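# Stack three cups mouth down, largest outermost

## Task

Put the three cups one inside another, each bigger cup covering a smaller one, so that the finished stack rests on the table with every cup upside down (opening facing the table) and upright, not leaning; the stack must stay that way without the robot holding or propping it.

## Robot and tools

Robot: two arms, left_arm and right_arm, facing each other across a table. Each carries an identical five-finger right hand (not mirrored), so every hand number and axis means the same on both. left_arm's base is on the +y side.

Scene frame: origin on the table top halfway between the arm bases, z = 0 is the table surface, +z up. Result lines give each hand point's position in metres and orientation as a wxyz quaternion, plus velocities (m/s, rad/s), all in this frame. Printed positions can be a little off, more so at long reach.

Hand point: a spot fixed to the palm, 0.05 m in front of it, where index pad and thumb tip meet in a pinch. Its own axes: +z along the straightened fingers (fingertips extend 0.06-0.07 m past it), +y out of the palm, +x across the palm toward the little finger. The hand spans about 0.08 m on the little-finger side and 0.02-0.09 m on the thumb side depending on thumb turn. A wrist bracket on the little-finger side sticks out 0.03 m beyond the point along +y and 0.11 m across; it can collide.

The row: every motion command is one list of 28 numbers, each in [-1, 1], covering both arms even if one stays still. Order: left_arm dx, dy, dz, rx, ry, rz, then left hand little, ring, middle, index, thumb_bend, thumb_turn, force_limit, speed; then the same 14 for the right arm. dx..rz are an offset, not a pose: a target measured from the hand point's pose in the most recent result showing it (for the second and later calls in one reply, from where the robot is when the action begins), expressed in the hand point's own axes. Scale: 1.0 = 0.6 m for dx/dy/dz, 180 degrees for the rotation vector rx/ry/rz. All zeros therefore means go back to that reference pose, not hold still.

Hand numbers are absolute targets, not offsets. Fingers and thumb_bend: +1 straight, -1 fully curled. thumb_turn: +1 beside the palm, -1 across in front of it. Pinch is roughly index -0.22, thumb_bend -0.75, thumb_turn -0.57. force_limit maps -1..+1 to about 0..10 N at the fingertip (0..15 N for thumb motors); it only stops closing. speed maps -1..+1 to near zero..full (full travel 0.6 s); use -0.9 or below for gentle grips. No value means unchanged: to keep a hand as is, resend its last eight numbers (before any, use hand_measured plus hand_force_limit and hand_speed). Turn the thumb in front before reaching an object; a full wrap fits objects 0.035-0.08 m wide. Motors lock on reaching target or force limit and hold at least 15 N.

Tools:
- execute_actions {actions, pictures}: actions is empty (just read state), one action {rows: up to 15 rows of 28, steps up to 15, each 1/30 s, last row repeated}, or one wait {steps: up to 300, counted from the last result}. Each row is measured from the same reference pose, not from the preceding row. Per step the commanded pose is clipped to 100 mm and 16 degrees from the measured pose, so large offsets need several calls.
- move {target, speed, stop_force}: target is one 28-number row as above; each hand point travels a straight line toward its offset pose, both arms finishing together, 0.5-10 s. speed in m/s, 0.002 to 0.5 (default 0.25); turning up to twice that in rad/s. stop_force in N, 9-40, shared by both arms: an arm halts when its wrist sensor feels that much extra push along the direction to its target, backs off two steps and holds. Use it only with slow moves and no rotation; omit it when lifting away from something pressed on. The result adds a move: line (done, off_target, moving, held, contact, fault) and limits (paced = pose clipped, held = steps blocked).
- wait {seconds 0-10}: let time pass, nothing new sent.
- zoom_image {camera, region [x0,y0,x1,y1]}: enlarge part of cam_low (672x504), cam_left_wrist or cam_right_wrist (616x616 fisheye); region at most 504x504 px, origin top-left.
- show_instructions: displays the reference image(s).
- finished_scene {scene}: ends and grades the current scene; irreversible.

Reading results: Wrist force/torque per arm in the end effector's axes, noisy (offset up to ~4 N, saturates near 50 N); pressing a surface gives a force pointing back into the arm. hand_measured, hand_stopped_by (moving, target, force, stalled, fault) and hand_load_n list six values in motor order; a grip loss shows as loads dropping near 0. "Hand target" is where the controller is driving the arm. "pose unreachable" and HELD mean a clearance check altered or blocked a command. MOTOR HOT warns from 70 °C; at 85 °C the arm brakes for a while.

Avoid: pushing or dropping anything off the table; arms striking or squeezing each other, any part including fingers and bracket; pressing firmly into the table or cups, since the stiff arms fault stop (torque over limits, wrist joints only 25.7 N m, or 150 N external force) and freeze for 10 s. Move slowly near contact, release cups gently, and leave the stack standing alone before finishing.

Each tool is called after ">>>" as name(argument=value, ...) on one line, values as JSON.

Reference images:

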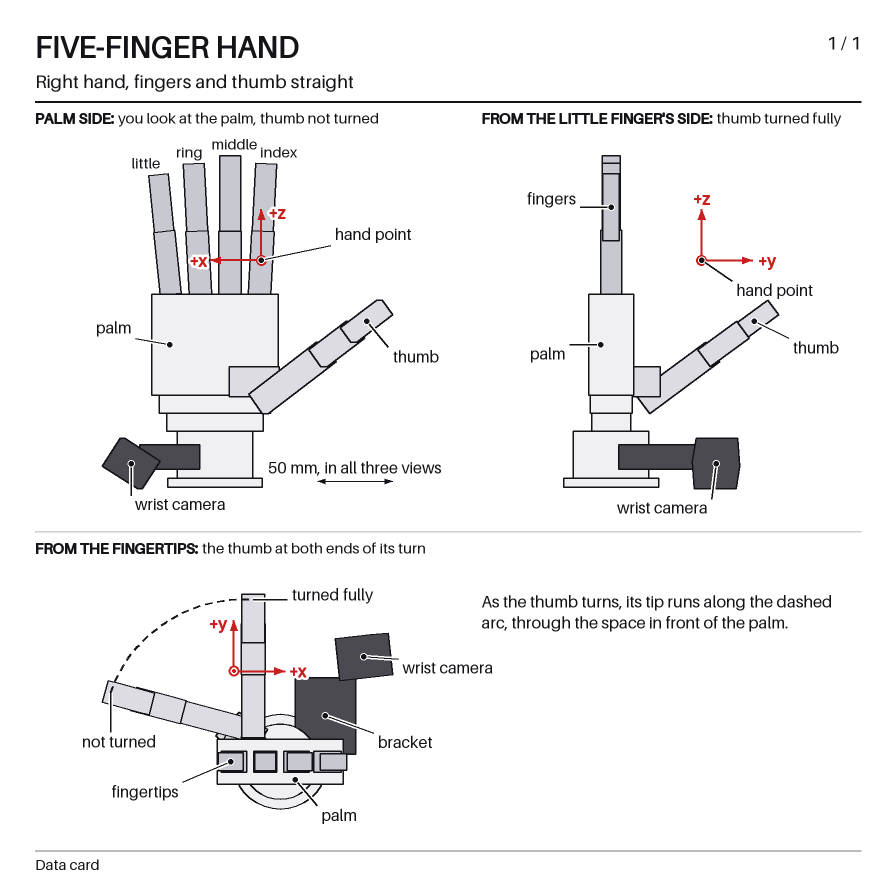

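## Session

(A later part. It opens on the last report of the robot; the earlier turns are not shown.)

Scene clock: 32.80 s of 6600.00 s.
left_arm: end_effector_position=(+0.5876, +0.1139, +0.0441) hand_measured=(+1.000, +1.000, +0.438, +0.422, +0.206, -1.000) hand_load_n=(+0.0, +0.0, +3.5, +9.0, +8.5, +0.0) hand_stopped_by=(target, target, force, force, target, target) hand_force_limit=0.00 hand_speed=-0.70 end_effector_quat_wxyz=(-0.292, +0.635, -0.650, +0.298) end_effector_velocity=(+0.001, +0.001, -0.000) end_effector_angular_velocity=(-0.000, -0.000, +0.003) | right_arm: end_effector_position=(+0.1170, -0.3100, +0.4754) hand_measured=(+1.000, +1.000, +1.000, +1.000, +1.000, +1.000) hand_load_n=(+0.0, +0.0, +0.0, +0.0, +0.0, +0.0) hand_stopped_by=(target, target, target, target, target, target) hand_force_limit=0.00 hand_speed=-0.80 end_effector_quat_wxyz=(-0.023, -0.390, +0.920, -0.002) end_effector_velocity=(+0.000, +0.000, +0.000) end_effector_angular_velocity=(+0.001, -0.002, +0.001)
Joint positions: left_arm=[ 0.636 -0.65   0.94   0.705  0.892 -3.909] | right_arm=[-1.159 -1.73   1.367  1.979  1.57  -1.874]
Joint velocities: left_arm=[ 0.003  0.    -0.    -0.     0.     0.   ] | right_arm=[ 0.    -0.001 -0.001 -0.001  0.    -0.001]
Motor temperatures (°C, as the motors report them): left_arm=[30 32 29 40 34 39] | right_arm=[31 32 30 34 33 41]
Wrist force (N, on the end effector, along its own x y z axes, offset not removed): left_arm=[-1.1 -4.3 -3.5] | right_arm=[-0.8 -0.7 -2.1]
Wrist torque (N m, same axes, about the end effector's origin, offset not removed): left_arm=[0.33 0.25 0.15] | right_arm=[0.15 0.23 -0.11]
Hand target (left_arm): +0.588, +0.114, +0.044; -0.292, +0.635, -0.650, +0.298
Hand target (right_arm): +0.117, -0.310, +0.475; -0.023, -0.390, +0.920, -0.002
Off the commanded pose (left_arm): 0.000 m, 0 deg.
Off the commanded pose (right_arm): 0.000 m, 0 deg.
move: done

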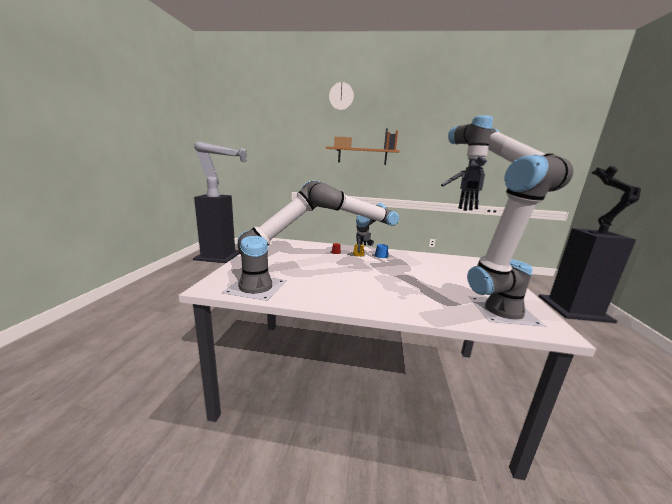

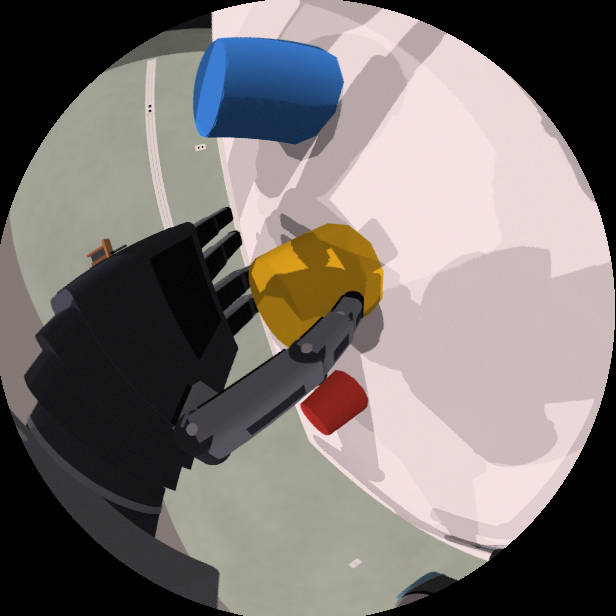

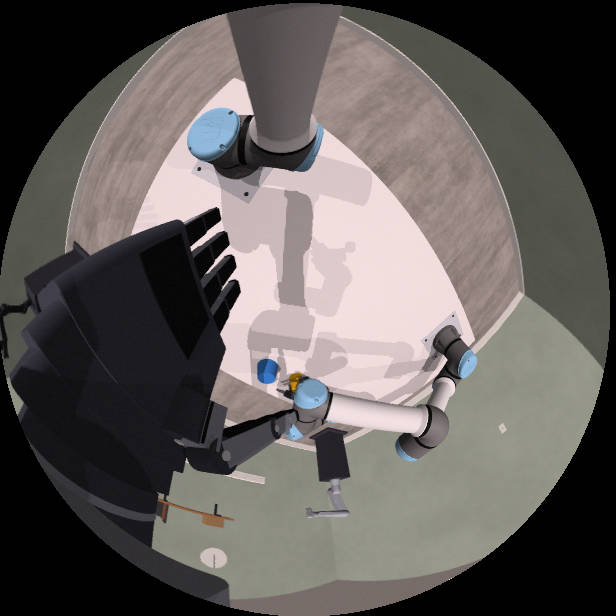

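>>> move(target=[0,-0.09,-0.077,0,0,0,1,1,0,0,0.2,-1,0,-0.7,0,0,0,0,0,0,1,1,1,1,1,1,0,-0.8], speed=0.12)

>>> move(target=[-0.225,-0.005,0.005,0,0,0,1,1,0,0,0.2,-1,0,-0.7,0,0,0,0,0,0,1,1,1,1,1,1,0,-0.8], speed=0.15)

>>> zoom_image(camera="cam_low", region=[310,190,410,270])

>>> zoom_image(camera="cam_right_wrist", region=[280,360,360,430])

Scene clock: 36.70 s of 6600.00 s.
left_arm: end_effector_position=(+0.5879, +0.1137, +0.1151) hand_measured=(+1.000, +1.000, +0.438, +0.422, +0.206, -1.000) hand_load_n=(+0.0, +0.0, +2.5, +7.5, +10.0, +0.0) hand_stopped_by=(target, target, force, force, target, target) hand_force_limit=0.00 hand_speed=-0.70 end_effector_quat_wxyz=(-0.292, +0.635, -0.650, +0.298) end_effector_velocity=(+0.000, +0.000, +0.001) end_effector_angular_velocity=(+0.001, +0.001, +0.001) | right_arm: end_effector_position=(+0.1170, -0.3100, +0.4754) hand_measured=(+1.000, +1.000, +1.000, +1.000, +1.000, +1.000) hand_load_n=(+0.0, +0.0, +0.0, +0.0, +0.0, +0.0) hand_stopped_by=(target, target, target, target, target, target) hand_force_limit=0.00 hand_speed=-0.80 end_effector_quat_wxyz=(-0.023, -0.390, +0.920, -0.002) end_effector_velocity=(-0.000, -0.000, -0.000) end_effector_angular_velocity=(-0.001, +0.002, +0.000)
Joint positions: left_arm=[ 0.636 -0.695  0.839  0.851  0.892 -3.909] | right_arm=[-1.159 -1.73   1.367  1.979  1.57  -1.874]
Joint velocities: left_arm=[ 0.     0.001 -0.003  0.004 -0.    -0.   ] | right_arm=[ 0.     0.     0.001  0.001 -0.     0.   ]
Motor temperatures (°C, as the motors report them): left_arm=[30 32 29 40 34 39] | right_arm=[31 32 30 34 33 41]
Wrist force (N, on the end effector, along its own x y z axes, offset not removed): left_arm=[-2.4 1.3 -2.8] | right_arm=[4.0 -1.2 -3.1]
Wrist torque (N m, same axes, about the end effector's origin, offset not removed): left_arm=[0.23 0.58 -0.07] | right_arm=[0.12 -0.50 0.21]
Hand target (left_arm): +0.588, +0.114, +0.115; -0.292, +0.635, -0.650, +0.298
Hand target (right_arm): +0.117, -0.310, +0.475; -0.023, -0.390, +0.920, -0.002
Off the commanded pose (left_arm): 0.000 m, 0 deg.
Off the commanded pose (right_arm): 0.000 m, 0 deg.
move: done

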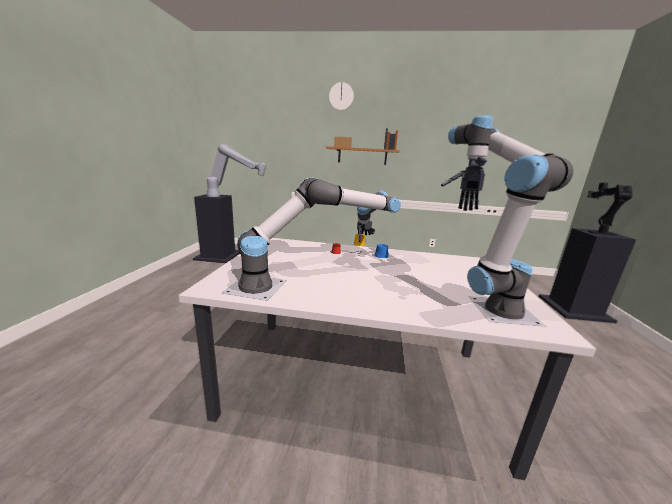

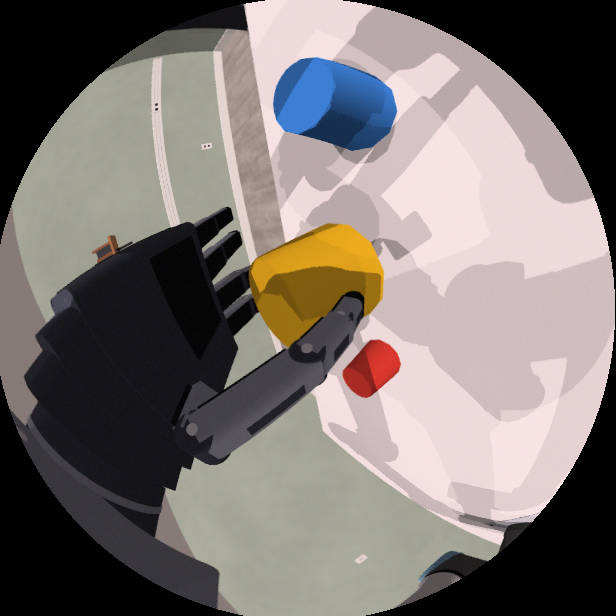

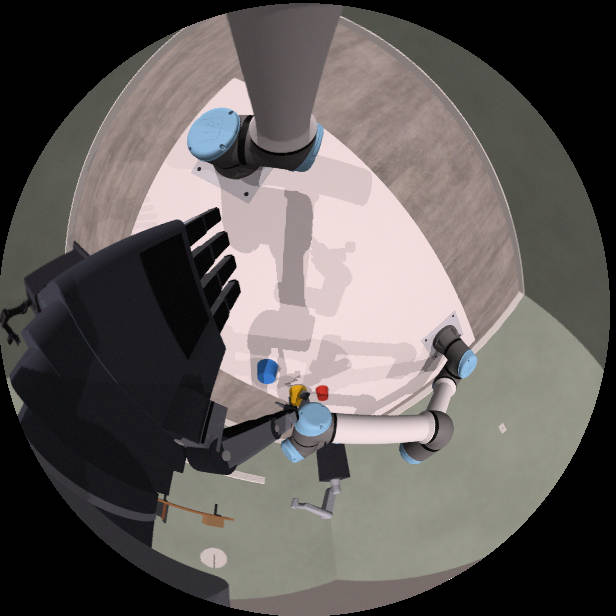

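Scene clock: 38.03 s of 6600.00 s.
left_arm: end_effector_position=(+0.5955, +0.2484, +0.1161) hand_measured=(+1.000, +1.000, +0.438, +0.422, +0.206, -1.000) hand_load_n=(+0.0, +0.0, +2.5, +7.5, +10.0, +0.0) hand_stopped_by=(target, target, force, force, target, target) hand_force_limit=0.00 hand_speed=-0.70 end_effector_quat_wxyz=(-0.292, +0.635, -0.650, +0.298) end_effector_velocity=(+0.000, +0.000, +0.000) end_effector_angular_velocity=(-0.002, -0.001, -0.002) | right_arm: end_effector_position=(+0.1170, -0.3100, +0.4754) hand_measured=(+1.000, +1.000, +1.000, +1.000, +1.000, +1.000) hand_load_n=(+0.0, +0.0, +0.0, +0.0, +0.0, +0.0) hand_stopped_by=(target, target, target, target, target, target) hand_force_limit=0.00 hand_speed=-0.80 end_effector_quat_wxyz=(-0.023, -0.390, +0.920, -0.002) end_effector_velocity=(-0.001, -0.000, +0.001) end_effector_angular_velocity=(+0.001, -0.001, +0.001)
Joint positions: left_arm=[ 0.784 -0.936  1.243  0.599  0.977 -3.759] | right_arm=[-1.159 -1.73   1.367  1.979  1.57  -1.874]
Joint velocities: left_arm=[ 0.001 -0.003  0.003 -0.004  0.002  0.002] | right_arm=[ 0.001 -0.002 -0.     0.001 -0.     0.   ]
Motor temperatures (°C, as the motors report them): left_arm=[30 32 29 40 34 39] | right_arm=[31 32 30 34 33 41]
Wrist force (N, on the end effector, along its own x y z axes, offset not removed): left_arm=[3.4 -0.5 -2.4] | right_arm=[-3.3 -1.0 -0.1]
Wrist torque (N m, same axes, about the end effector's origin, offset not removed): left_arm=[-0.17 -0.23 0.14] | right_arm=[-0.31 0.48 -0.11]
Hand target (left_arm): +0.595, +0.249, +0.116; -0.292, +0.635, -0.650, +0.298
Hand target (right_arm): +0.117, -0.310, +0.475; -0.023, -0.390, +0.920, -0.002
Off the commanded pose (left_arm): 0.001 m, 0 deg.
Off the commanded pose (right_arm): 0.000 m, 0 deg.
move: done

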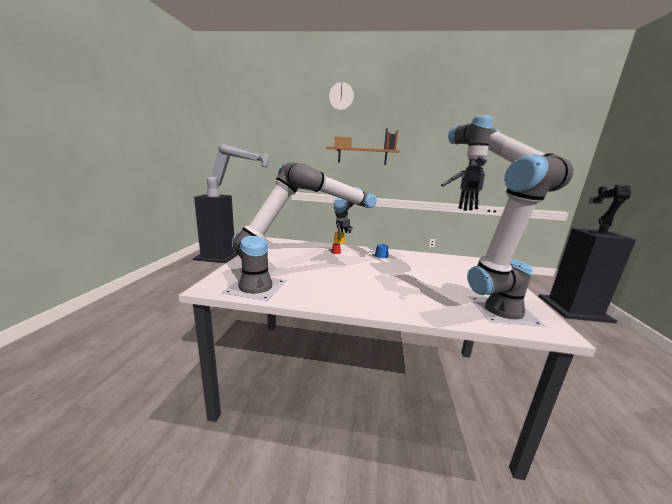

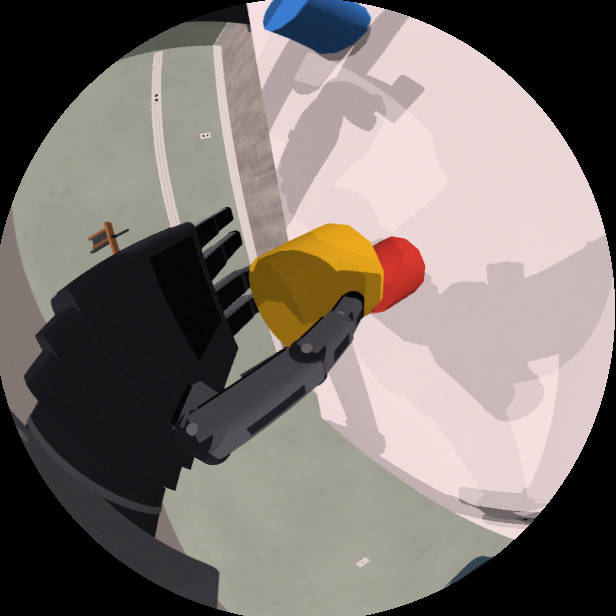

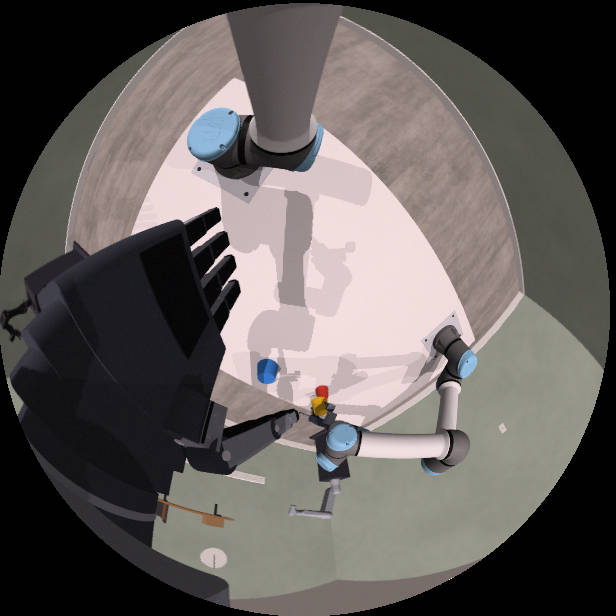

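Region (310, 190, 410, 270) of cam_low's 672x504 image, scaled by 5.040, with more detail than that image has; it fills the top 403 rows of this view, and the rest is white.

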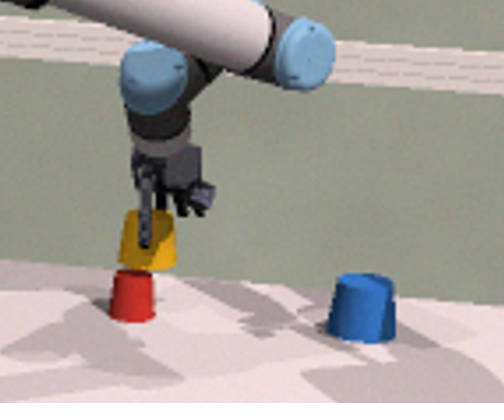

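Region (280, 360, 360, 430) of cam_right_wrist's 616x616 image, scaled by 6.300, with more detail than that image has; it fills the top 441 rows of this view, and the rest is white.

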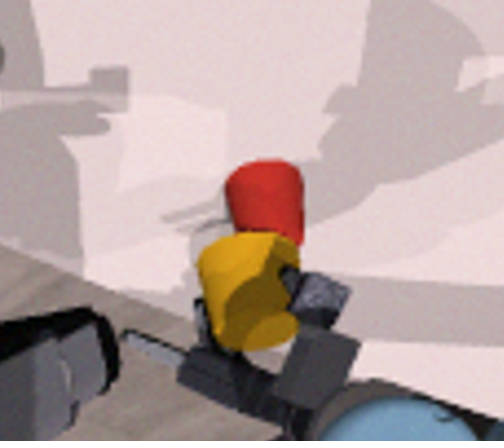

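>>> move(target=[-0.021,0.024,-0.017,0,0,0,1,1,0,0,0.2,-1,0,-0.7,0,0,0,0,0,0,1,1,1,1,1,1,0,-0.8], speed=0.08)

>>> zoom_image(camera="cam_low", region=[310,190,410,270])

>>> zoom_image(camera="cam_right_wrist", region=[280,360,360,430])

Scene clock: 43.83 s of 6600.00 s.
left_arm: end_effector_position=(+0.5787, +0.2613, +0.1119) hand_measured=(+1.000, +1.000, +0.438, +0.422, +0.206, -1.000) hand_load_n=(+0.0, +0.0, +2.5, +7.5, +10.0, +0.0) hand_stopped_by=(target, target, force, force, target, target) hand_force_limit=0.00 hand_speed=-0.70 end_effector_quat_wxyz=(-0.292, +0.635, -0.650, +0.298) end_effector_velocity=(-0.001, +0.000, -0.001) end_effector_angular_velocity=(+0.000, +0.000, -0.001) | right_arm: end_effector_position=(+0.1170, -0.3100, +0.4754) hand_measured=(+1.000, +1.000, +1.000, +1.000, +1.000, +1.000) hand_load_n=(+0.0, +0.0, +0.0, +0.0, +0.0, +0.0) hand_stopped_by=(target, target, target, target, target, target) hand_force_limit=0.00 hand_speed=-0.80 end_effector_quat_wxyz=(-0.023, -0.390, +0.920, -0.002) end_effector_velocity=(-0.000, -0.000, +0.000) end_effector_angular_velocity=(+0.000, -0.000, +0.000)
Joint positions: left_arm=[ 0.776 -0.983  1.332  0.561  0.973 -3.767] | right_arm=[-1.159 -1.73   1.367  1.979  1.57  -1.874]
Joint velocities: left_arm=[-0.001 -0.002  0.005 -0.002  0.    -0.   ] | right_arm=[ 0.    -0.001 -0.     0.     0.    -0.   ]
Motor temperatures (°C, as the motors report them): left_arm=[30 32 29 40 34 39] | right_arm=[31 32 30 34 33 41]
Wrist force (N, on the end effector, along its own x y z axes, offset not removed): left_arm=[-3.0 2.0 -2.5] | right_arm=[-2.1 0.8 -0.4]
Wrist torque (N m, same axes, about the end effector's origin, offset not removed): left_arm=[0.41 0.73 -0.15] | right_arm=[0.29 0.44 -0.13]
Hand target (left_arm): +0.579, +0.261, +0.112; -0.292, +0.635, -0.650, +0.298
Hand target (right_arm): +0.117, -0.310, +0.475; -0.023, -0.390, +0.920, -0.002
Off the commanded pose (left_arm): 0.000 m, 0 deg.
Off the commanded pose (right_arm): 0.000 m, 0 deg.
After step 90, 2.00 s passed at rest.
move: done

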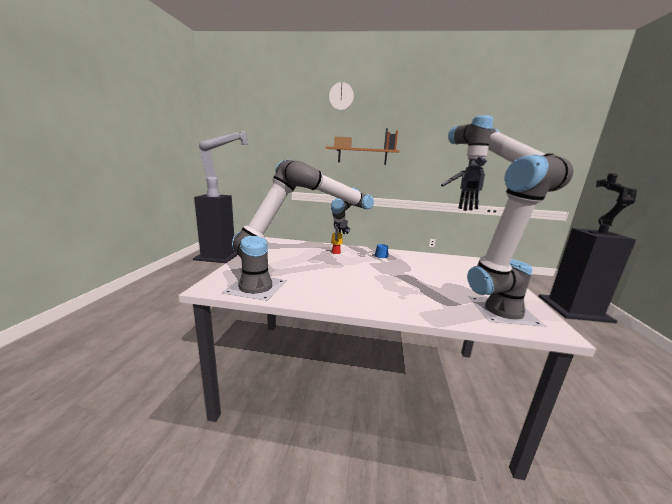

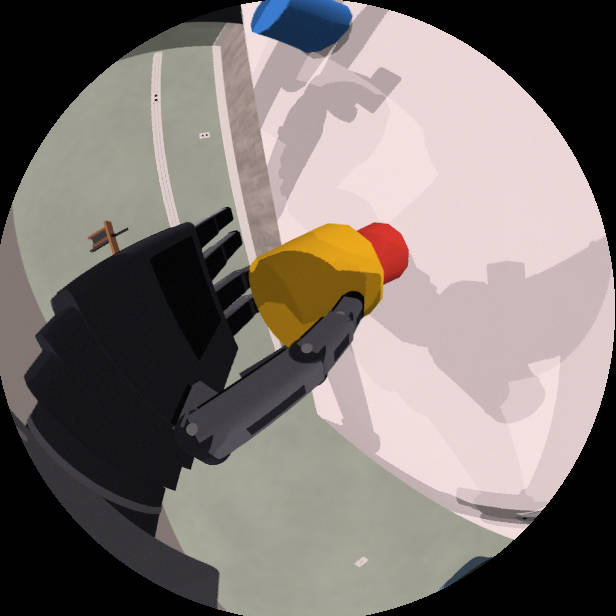

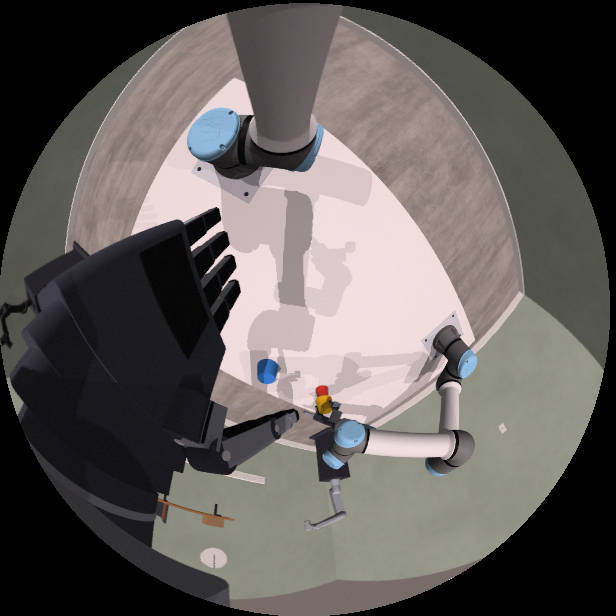

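Region (310, 190, 410, 270) of cam_low's 672x504 image, scaled by 5.040, with more detail than that image has; it fills the top 403 rows of this view, and the rest is white.

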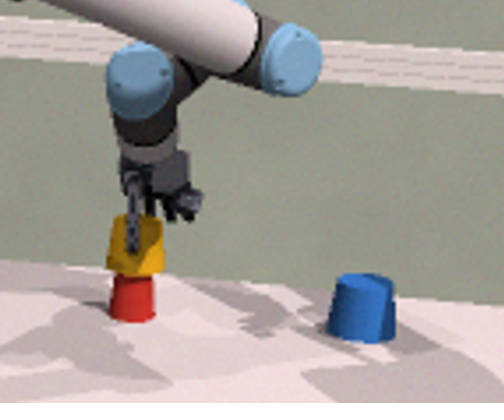

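Region (280, 360, 360, 430) of cam_right_wrist's 616x616 image, scaled by 6.300, with more detail than that image has; it fills the top 441 rows of this view, and the rest is white.

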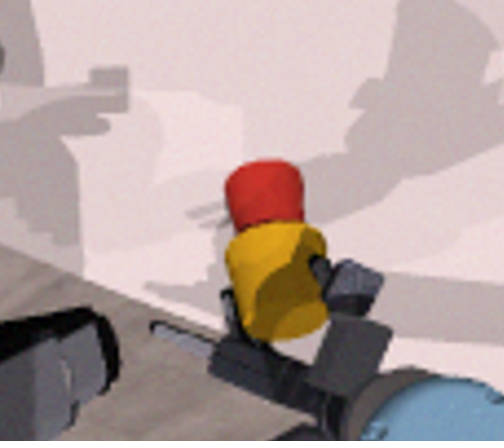

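>>> move(target=[-0.002,0.083,0.075,0,0,0,1,1,0,0,0.2,-1,0,-0.7,0,0,0,0,0,0,1,1,1,1,1,1,0,-0.8], speed=0.04, stop_force=10)

>>> zoom_image(camera="cam_low", region=[310,190,410,270])

Scene clock: 46.87 s of 6600.00 s.
left_arm: end_effector_position=(+0.5804, +0.2628, +0.0448) hand_measured=(+1.000, +1.000, +0.438, +0.422, +0.206, -1.000) hand_load_n=(+0.0, +0.0, +2.5, +7.5, +10.0, +0.0) hand_stopped_by=(target, target, force, force, target, target) hand_force_limit=0.00 hand_speed=-0.70 end_effector_quat_wxyz=(-0.292, +0.635, -0.650, +0.298) end_effector_velocity=(-0.000, -0.000, +0.000) end_effector_angular_velocity=(+0.000, -0.000, -0.000) | right_arm: end_effector_position=(+0.1170, -0.3100, +0.4754) hand_measured=(+1.000, +1.000, +1.000, +1.000, +1.000, +1.000) hand_load_n=(+0.0, +0.0, +0.0, +0.0, +0.0, +0.0) hand_stopped_by=(target, target, target, target, target, target) hand_force_limit=0.00 hand_speed=-0.80 end_effector_quat_wxyz=(-0.023, -0.390, +0.920, -0.002) end_effector_velocity=(-0.000, -0.000, +0.000) end_effector_angular_velocity=(+0.001, -0.001, +0.000)
Joint positions: left_arm=[ 0.78  -0.916  1.407  0.418  0.975 -3.763] | right_arm=[-1.159 -1.73   1.367  1.979  1.57  -1.874]
Joint velocities: left_arm=[-0.    -0.001  0.001 -0.    -0.     0.   ] | right_arm=[-0.    -0.001 -0.     0.    -0.    -0.001]
Motor temperatures (°C, as the motors report them): left_arm=[30 32 29 40 34 39] | right_arm=[31 32 30 34 33 41]
Wrist force (N, on the end effector, along its own x y z axes, offset not removed): left_arm=[2.2 1.8 -3.1] | right_arm=[0.9 -1.1 0.9]
Wrist torque (N m, same axes, about the end effector's origin, offset not removed): left_arm=[0.33 -0.17 0.28] | right_arm=[-0.33 -0.28 -0.02]
Hand target (left_arm): +0.580, +0.263, +0.045; -0.292, +0.635, -0.650, +0.298
Hand target (right_arm): +0.117, -0.310, +0.475; -0.023, -0.390, +0.920, -0.002
Off the commanded pose (left_arm): 0.000 m, 0 deg.
Off the commanded pose (right_arm): 0.000 m, 0 deg.
move: done

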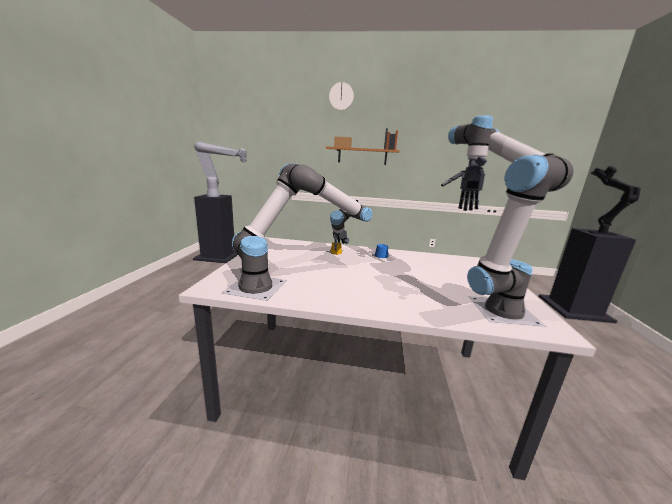

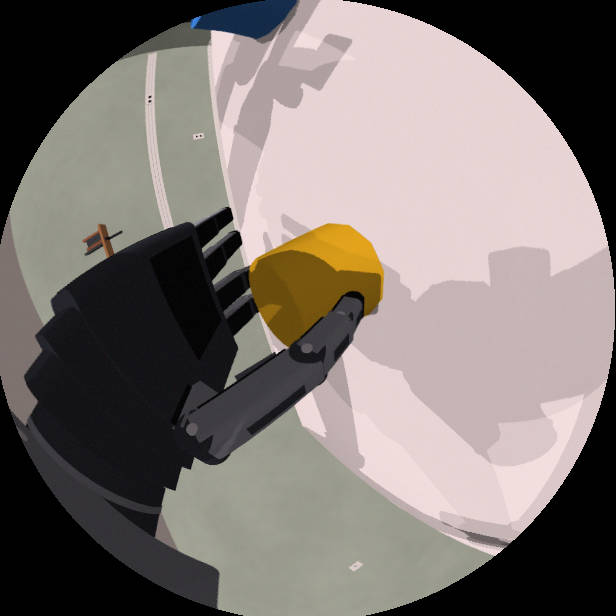

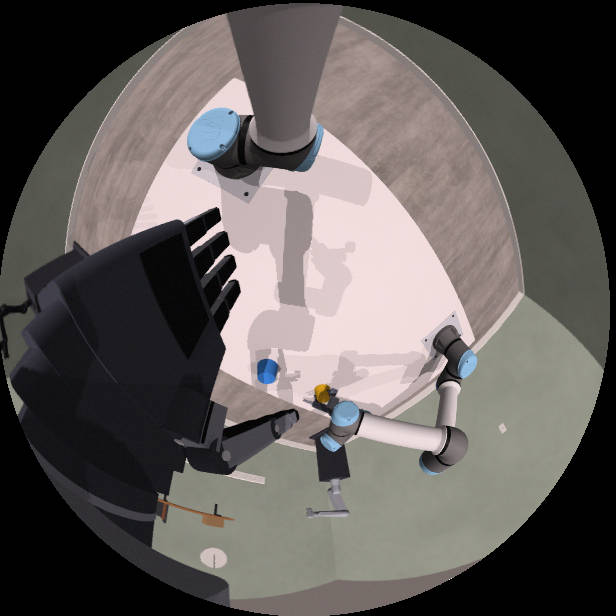

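Region (310, 190, 410, 270) of cam_low's 672x504 image, scaled by 5.040, with more detail than that image has; it fills the top 403 rows of this view, and the rest is white.

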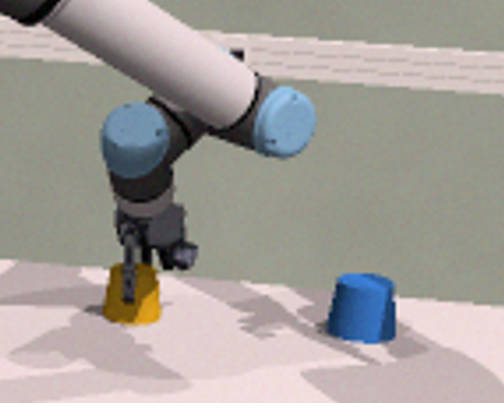

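>>> move(target=[0,0.001,0.001,0,0,0,1,1,0.85,0.85,0.7,-1,0,-0.5,0,0,0,0,0,0,1,1,1,1,1,1,0,-0.8])

>>> move(target=[0,-0.09,-0.077,0,0,0,1,1,0.85,0.85,0.7,-1,0,-0.5,0,0,0,0,0,0,1,1,1,1,1,1,0,-0.8], speed=0.15)

>>> move(target=[0.495,-0.045,0.053,0,0.168,0.145,1,1,0.85,0.85,0.7,-1,0,-0.5,0,0,0,0,0,0,1,1,1,1,1,1,0,-0.8])

>>> zoom_image(camera="cam_low", region=[310,190,410,270])

>>> zoom_image(camera="cam_right_wrist", region=[230,340,330,430])

Scene clock: 51.10 s of 6600.00 s.
left_arm: end_effector_position=(+0.5804, +0.2628, +0.0440) hand_measured=(+1.000, +1.000, +0.850, +0.850, +0.700, -1.000) hand_load_n=(+0.0, +0.0, +0.0, +0.0, +0.0, +0.0) hand_stopped_by=(target, target, target, target, target, target) hand_force_limit=0.00 hand_speed=-0.50 end_effector_quat_wxyz=(-0.292, +0.635, -0.650, +0.298) end_effector_velocity=(+0.000, +0.000, -0.000) end_effector_angular_velocity=(+0.001, +0.001, +0.000) | right_arm: end_effector_position=(+0.1170, -0.3100, +0.4754) hand_measured=(+1.000, +1.000, +1.000, +1.000, +1.000, +1.000) hand_load_n=(+0.0, +0.0, +0.0, +0.0, +0.0, +0.0) hand_stopped_by=(target, target, target, target, target, target) hand_force_limit=0.00 hand_speed=-0.80 end_effector_quat_wxyz=(-0.023, -0.390, +0.920, -0.002) end_effector_velocity=(+0.000, -0.000, +0.000) end_effector_angular_velocity=(+0.001, -0.002, -0.001)
Joint positions: left_arm=[ 0.78  -0.915  1.407  0.416  0.975 -3.763] | right_arm=[-1.159 -1.73   1.367  1.979  1.57  -1.874]
Joint velocities: left_arm=[ 0.     0.001 -0.     0.001  0.    -0.   ] | right_arm=[-0.    -0.001 -0.001 -0.    -0.     0.   ]
Motor temperatures (°C, as the motors report them): left_arm=[30 32 29 40 34 39] | right_arm=[31 32 30 34 33 41]
Wrist force (N, on the end effector, along its own x y z axes, offset not removed): left_arm=[0.7 2.5 -0.5] | right_arm=[2.4 -0.8 -0.1]
Wrist torque (N m, same axes, about the end effector's origin, offset not removed): left_arm=[0.30 0.01 0.11] | right_arm=[-0.11 -0.36 0.13]
Hand target (left_arm): +0.580, +0.263, +0.044; -0.292, +0.635, -0.650, +0.298
Hand target (right_arm): +0.117, -0.310, +0.475; -0.023, -0.390, +0.920, -0.002
Off the commanded pose (left_arm): 0.000 m, 0 deg.
Off the commanded pose (right_arm): 0.000 m, 0 deg.
move: done

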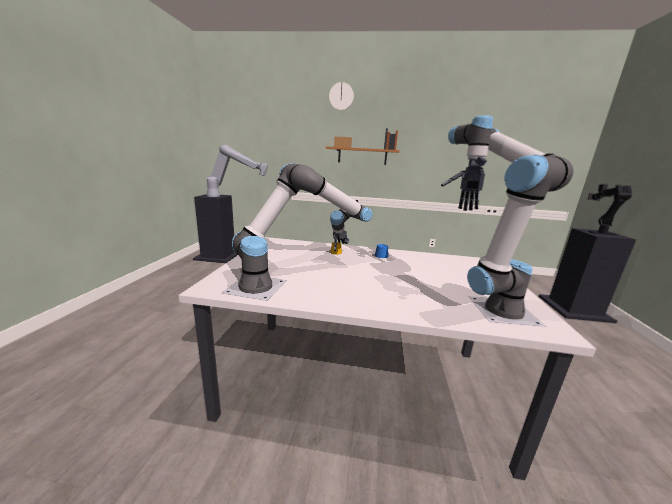

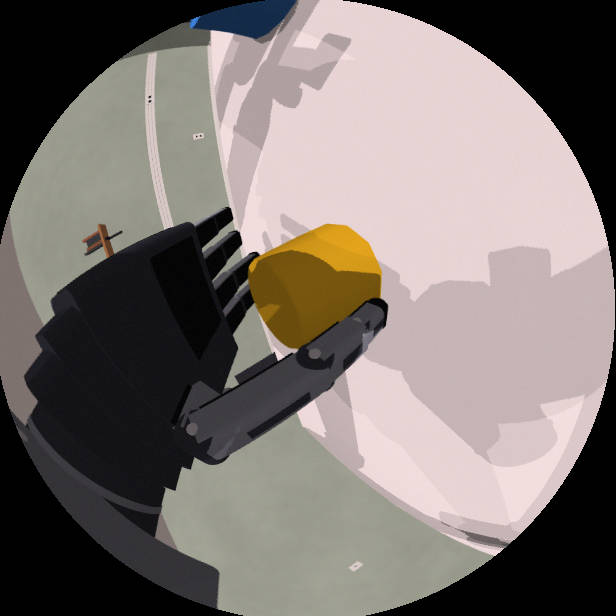

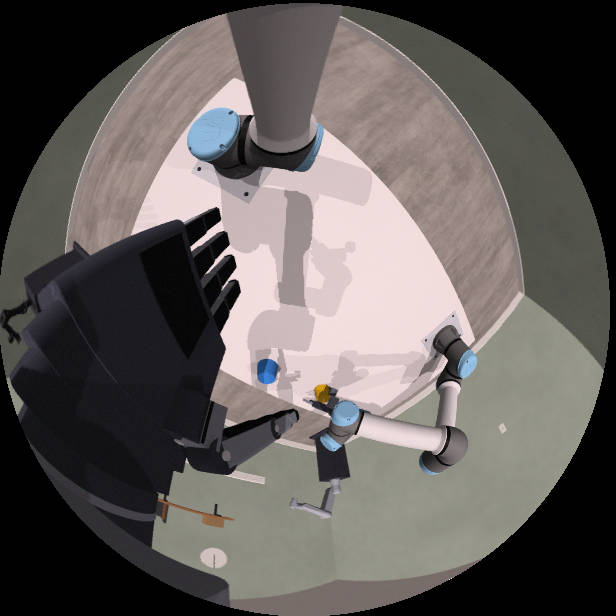

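Scene clock: 52.03 s of 6600.00 s.
left_arm: end_effector_position=(+0.5807, +0.2625, +0.1150) hand_measured=(+1.000, +1.000, +0.850, +0.850, +0.700, -1.000) hand_load_n=(+0.0, +0.0, +0.0, +0.0, +0.0, +0.0) hand_stopped_by=(target, target, target, target, target, target) hand_force_limit=0.00 hand_speed=-0.50 end_effector_quat_wxyz=(-0.292, +0.635, -0.650, +0.298) end_effector_velocity=(-0.000, -0.001, +0.001) end_effector_angular_velocity=(-0.000, -0.000, -0.001) | right_arm: end_effector_position=(+0.1170, -0.3100, +0.4754) hand_measured=(+1.000, +1.000, +1.000, +1.000, +1.000, +1.000) hand_load_n=(+0.0, +0.0, +0.0, +0.0, +0.0, +0.0) hand_stopped_by=(target, target, target, target, target, target) hand_force_limit=0.00 hand_speed=-0.80 end_effector_quat_wxyz=(-0.023, -0.390, +0.920, -0.002) end_effector_velocity=(-0.001, -0.000, -0.000) end_effector_angular_velocity=(-0.001, +0.001, +0.000)
Joint positions: left_arm=[ 0.78  -0.984  1.325  0.567  0.975 -3.763] | right_arm=[-1.159 -1.73   1.367  1.979  1.57  -1.874]
Joint velocities: left_arm=[-0.001 -0.001 -0.002  0.003  0.    -0.   ] | right_arm=[ 0.    -0.001  0.001  0.001  0.    -0.   ]
Motor temperatures (°C, as the motors report them): left_arm=[30 32 29 40 34 39] | right_arm=[31 32 30 34 33 41]
Wrist force (N, on the end effector, along its own x y z axes, offset not removed): left_arm=[2.3 2.5 -1.3] | right_arm=[-2.6 -4.8 1.5]
Wrist torque (N m, same axes, about the end effector's origin, offset not removed): left_arm=[0.36 -0.30 0.26] | right_arm=[-0.84 0.39 -0.32]
Hand target (left_arm): +0.581, +0.262, +0.115; -0.292, +0.635, -0.650, +0.298
Hand target (right_arm): +0.117, -0.310, +0.475; -0.023, -0.390, +0.920, -0.002
Off the commanded pose (left_arm): 0.000 m, 0 deg.
Off the commanded pose (right_arm): 0.000 m, 0 deg.
move: done

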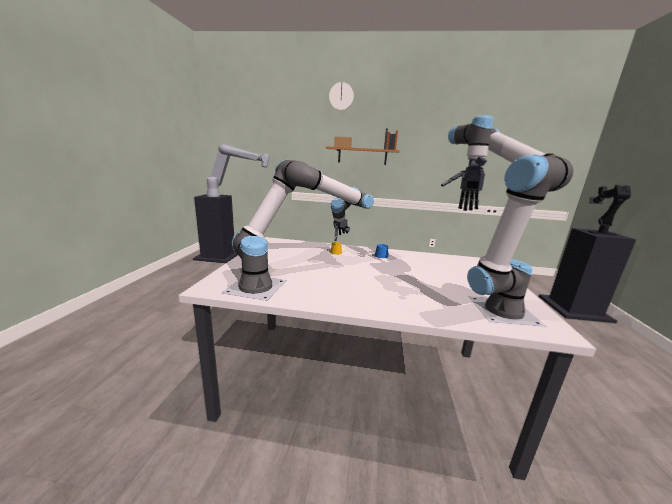

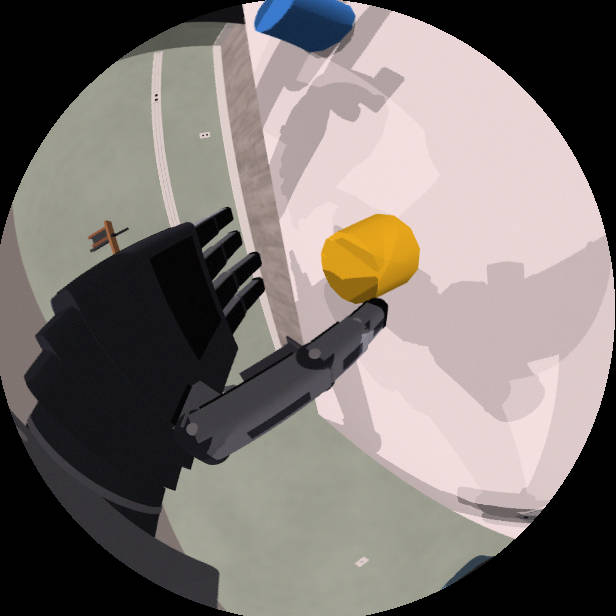

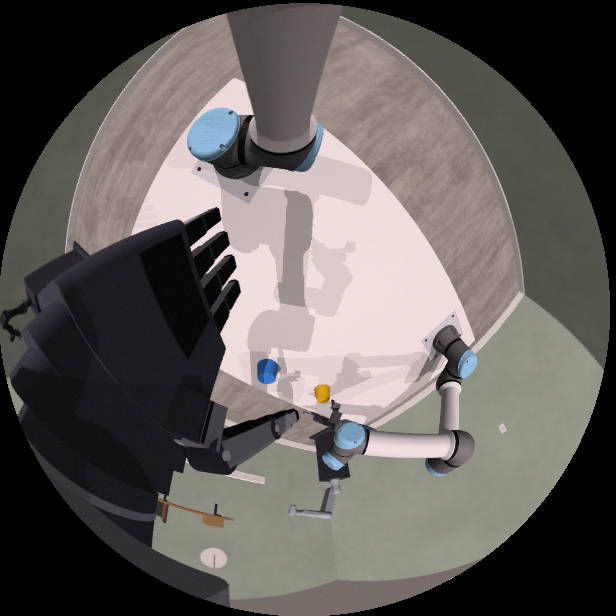

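Scene clock: 53.97 s of 6600.00 s.
left_arm: end_effector_position=(+0.6149, -0.0351, +0.1135) hand_measured=(+1.000, +1.000, +0.850, +0.850, +0.700, -1.000) hand_load_n=(+0.0, +0.0, +0.0, +0.0, +0.0, +0.0) hand_stopped_by=(target, target, target, target, target, target) hand_force_limit=0.00 hand_speed=-0.50 end_effector_quat_wxyz=(-0.172, +0.375, -0.828, +0.379) end_effector_velocity=(+0.002, +0.000, -0.001) end_effector_angular_velocity=(+0.008, +0.007, +0.001) | right_arm: end_effector_position=(+0.1170, -0.3100, +0.4754) hand_measured=(+1.000, +1.000, +1.000, +1.000, +1.000, +1.000) hand_load_n=(+0.0, +0.0, +0.0, +0.0, +0.0, +0.0) hand_stopped_by=(target, target, target, target, target, target) hand_force_limit=0.00 hand_speed=-0.80 end_effector_quat_wxyz=(-0.023, -0.390, +0.920, -0.002) end_effector_velocity=(+0.001, +0.000, -0.000) end_effector_angular_velocity=(-0.000, +0.001, -0.001)
Joint positions: left_arm=[ 0.654 -0.509  0.439  0.799  1.374 -3.313] | right_arm=[-1.159 -1.73   1.367  1.979  1.57  -1.874]
Joint velocities: left_arm=[ 0.002  0.023 -0.044  0.032  0.002  0.   ] | right_arm=[-0.001  0.001 -0.     0.    -0.     0.   ]
Motor temperatures (°C, as the motors report them): left_arm=[30 32 29 40 34 39] | right_arm=[31 32 30 34 33 41]
Wrist force (N, on the end effector, along its own x y z axes, offset not removed): left_arm=[-0.1 1.2 -0.5] | right_arm=[-2.8 -2.9 -1.1]
Wrist torque (N m, same axes, about the end effector's origin, offset not removed): left_arm=[0.04 0.18 0.13] | right_arm=[-0.16 0.40 -0.24]
Hand target (left_arm): +0.615, -0.035, +0.113; +0.172, -0.375, +0.829, -0.379
Hand target (right_arm): +0.117, -0.310, +0.475; -0.023, -0.390, +0.920, -0.002
Off the commanded pose (left_arm): 0.001 m, 0 deg.
Off the commanded pose (right_arm): 0.000 m, 0 deg.
move: done

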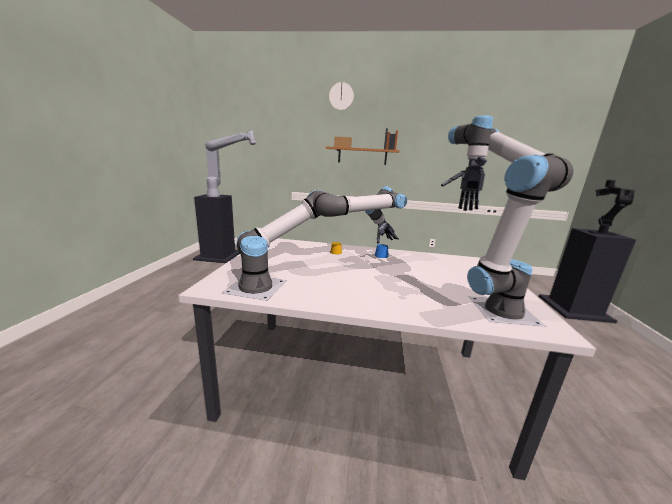

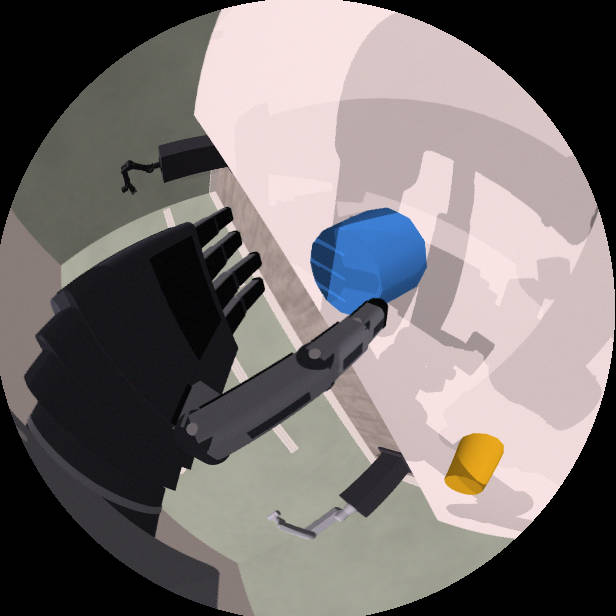

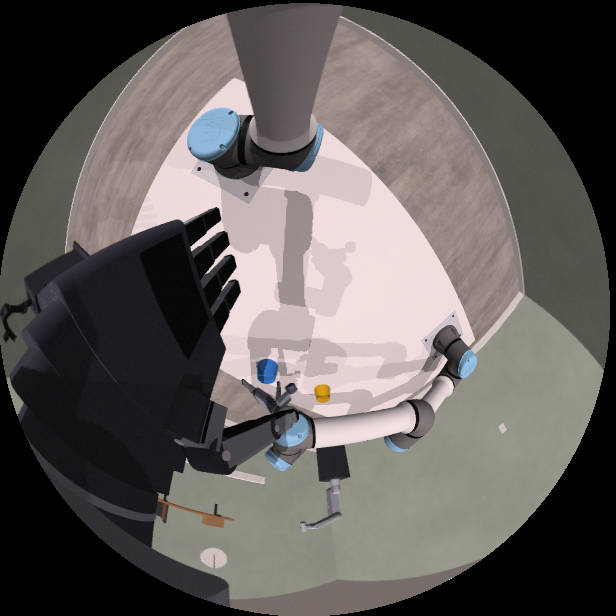

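Region (310, 190, 410, 270) of cam_low's 672x504 image, scaled by 5.040, with more detail than that image has; it fills the top 403 rows of this view, and the rest is white.

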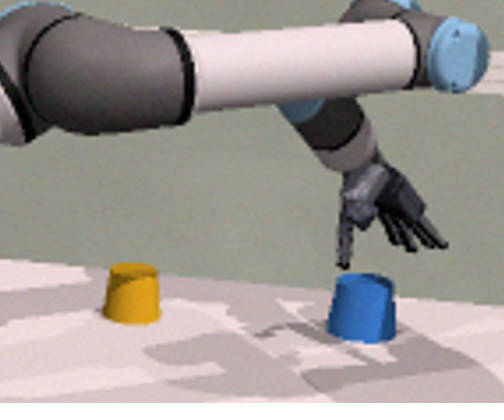

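Region (230, 340, 330, 430) of cam_right_wrist's 616x616 image, scaled by 5.040, with more detail than that image has; it fills the top 454 rows of this view, and the rest is white.

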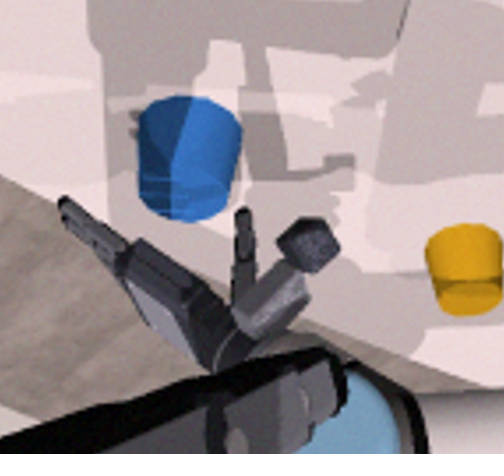

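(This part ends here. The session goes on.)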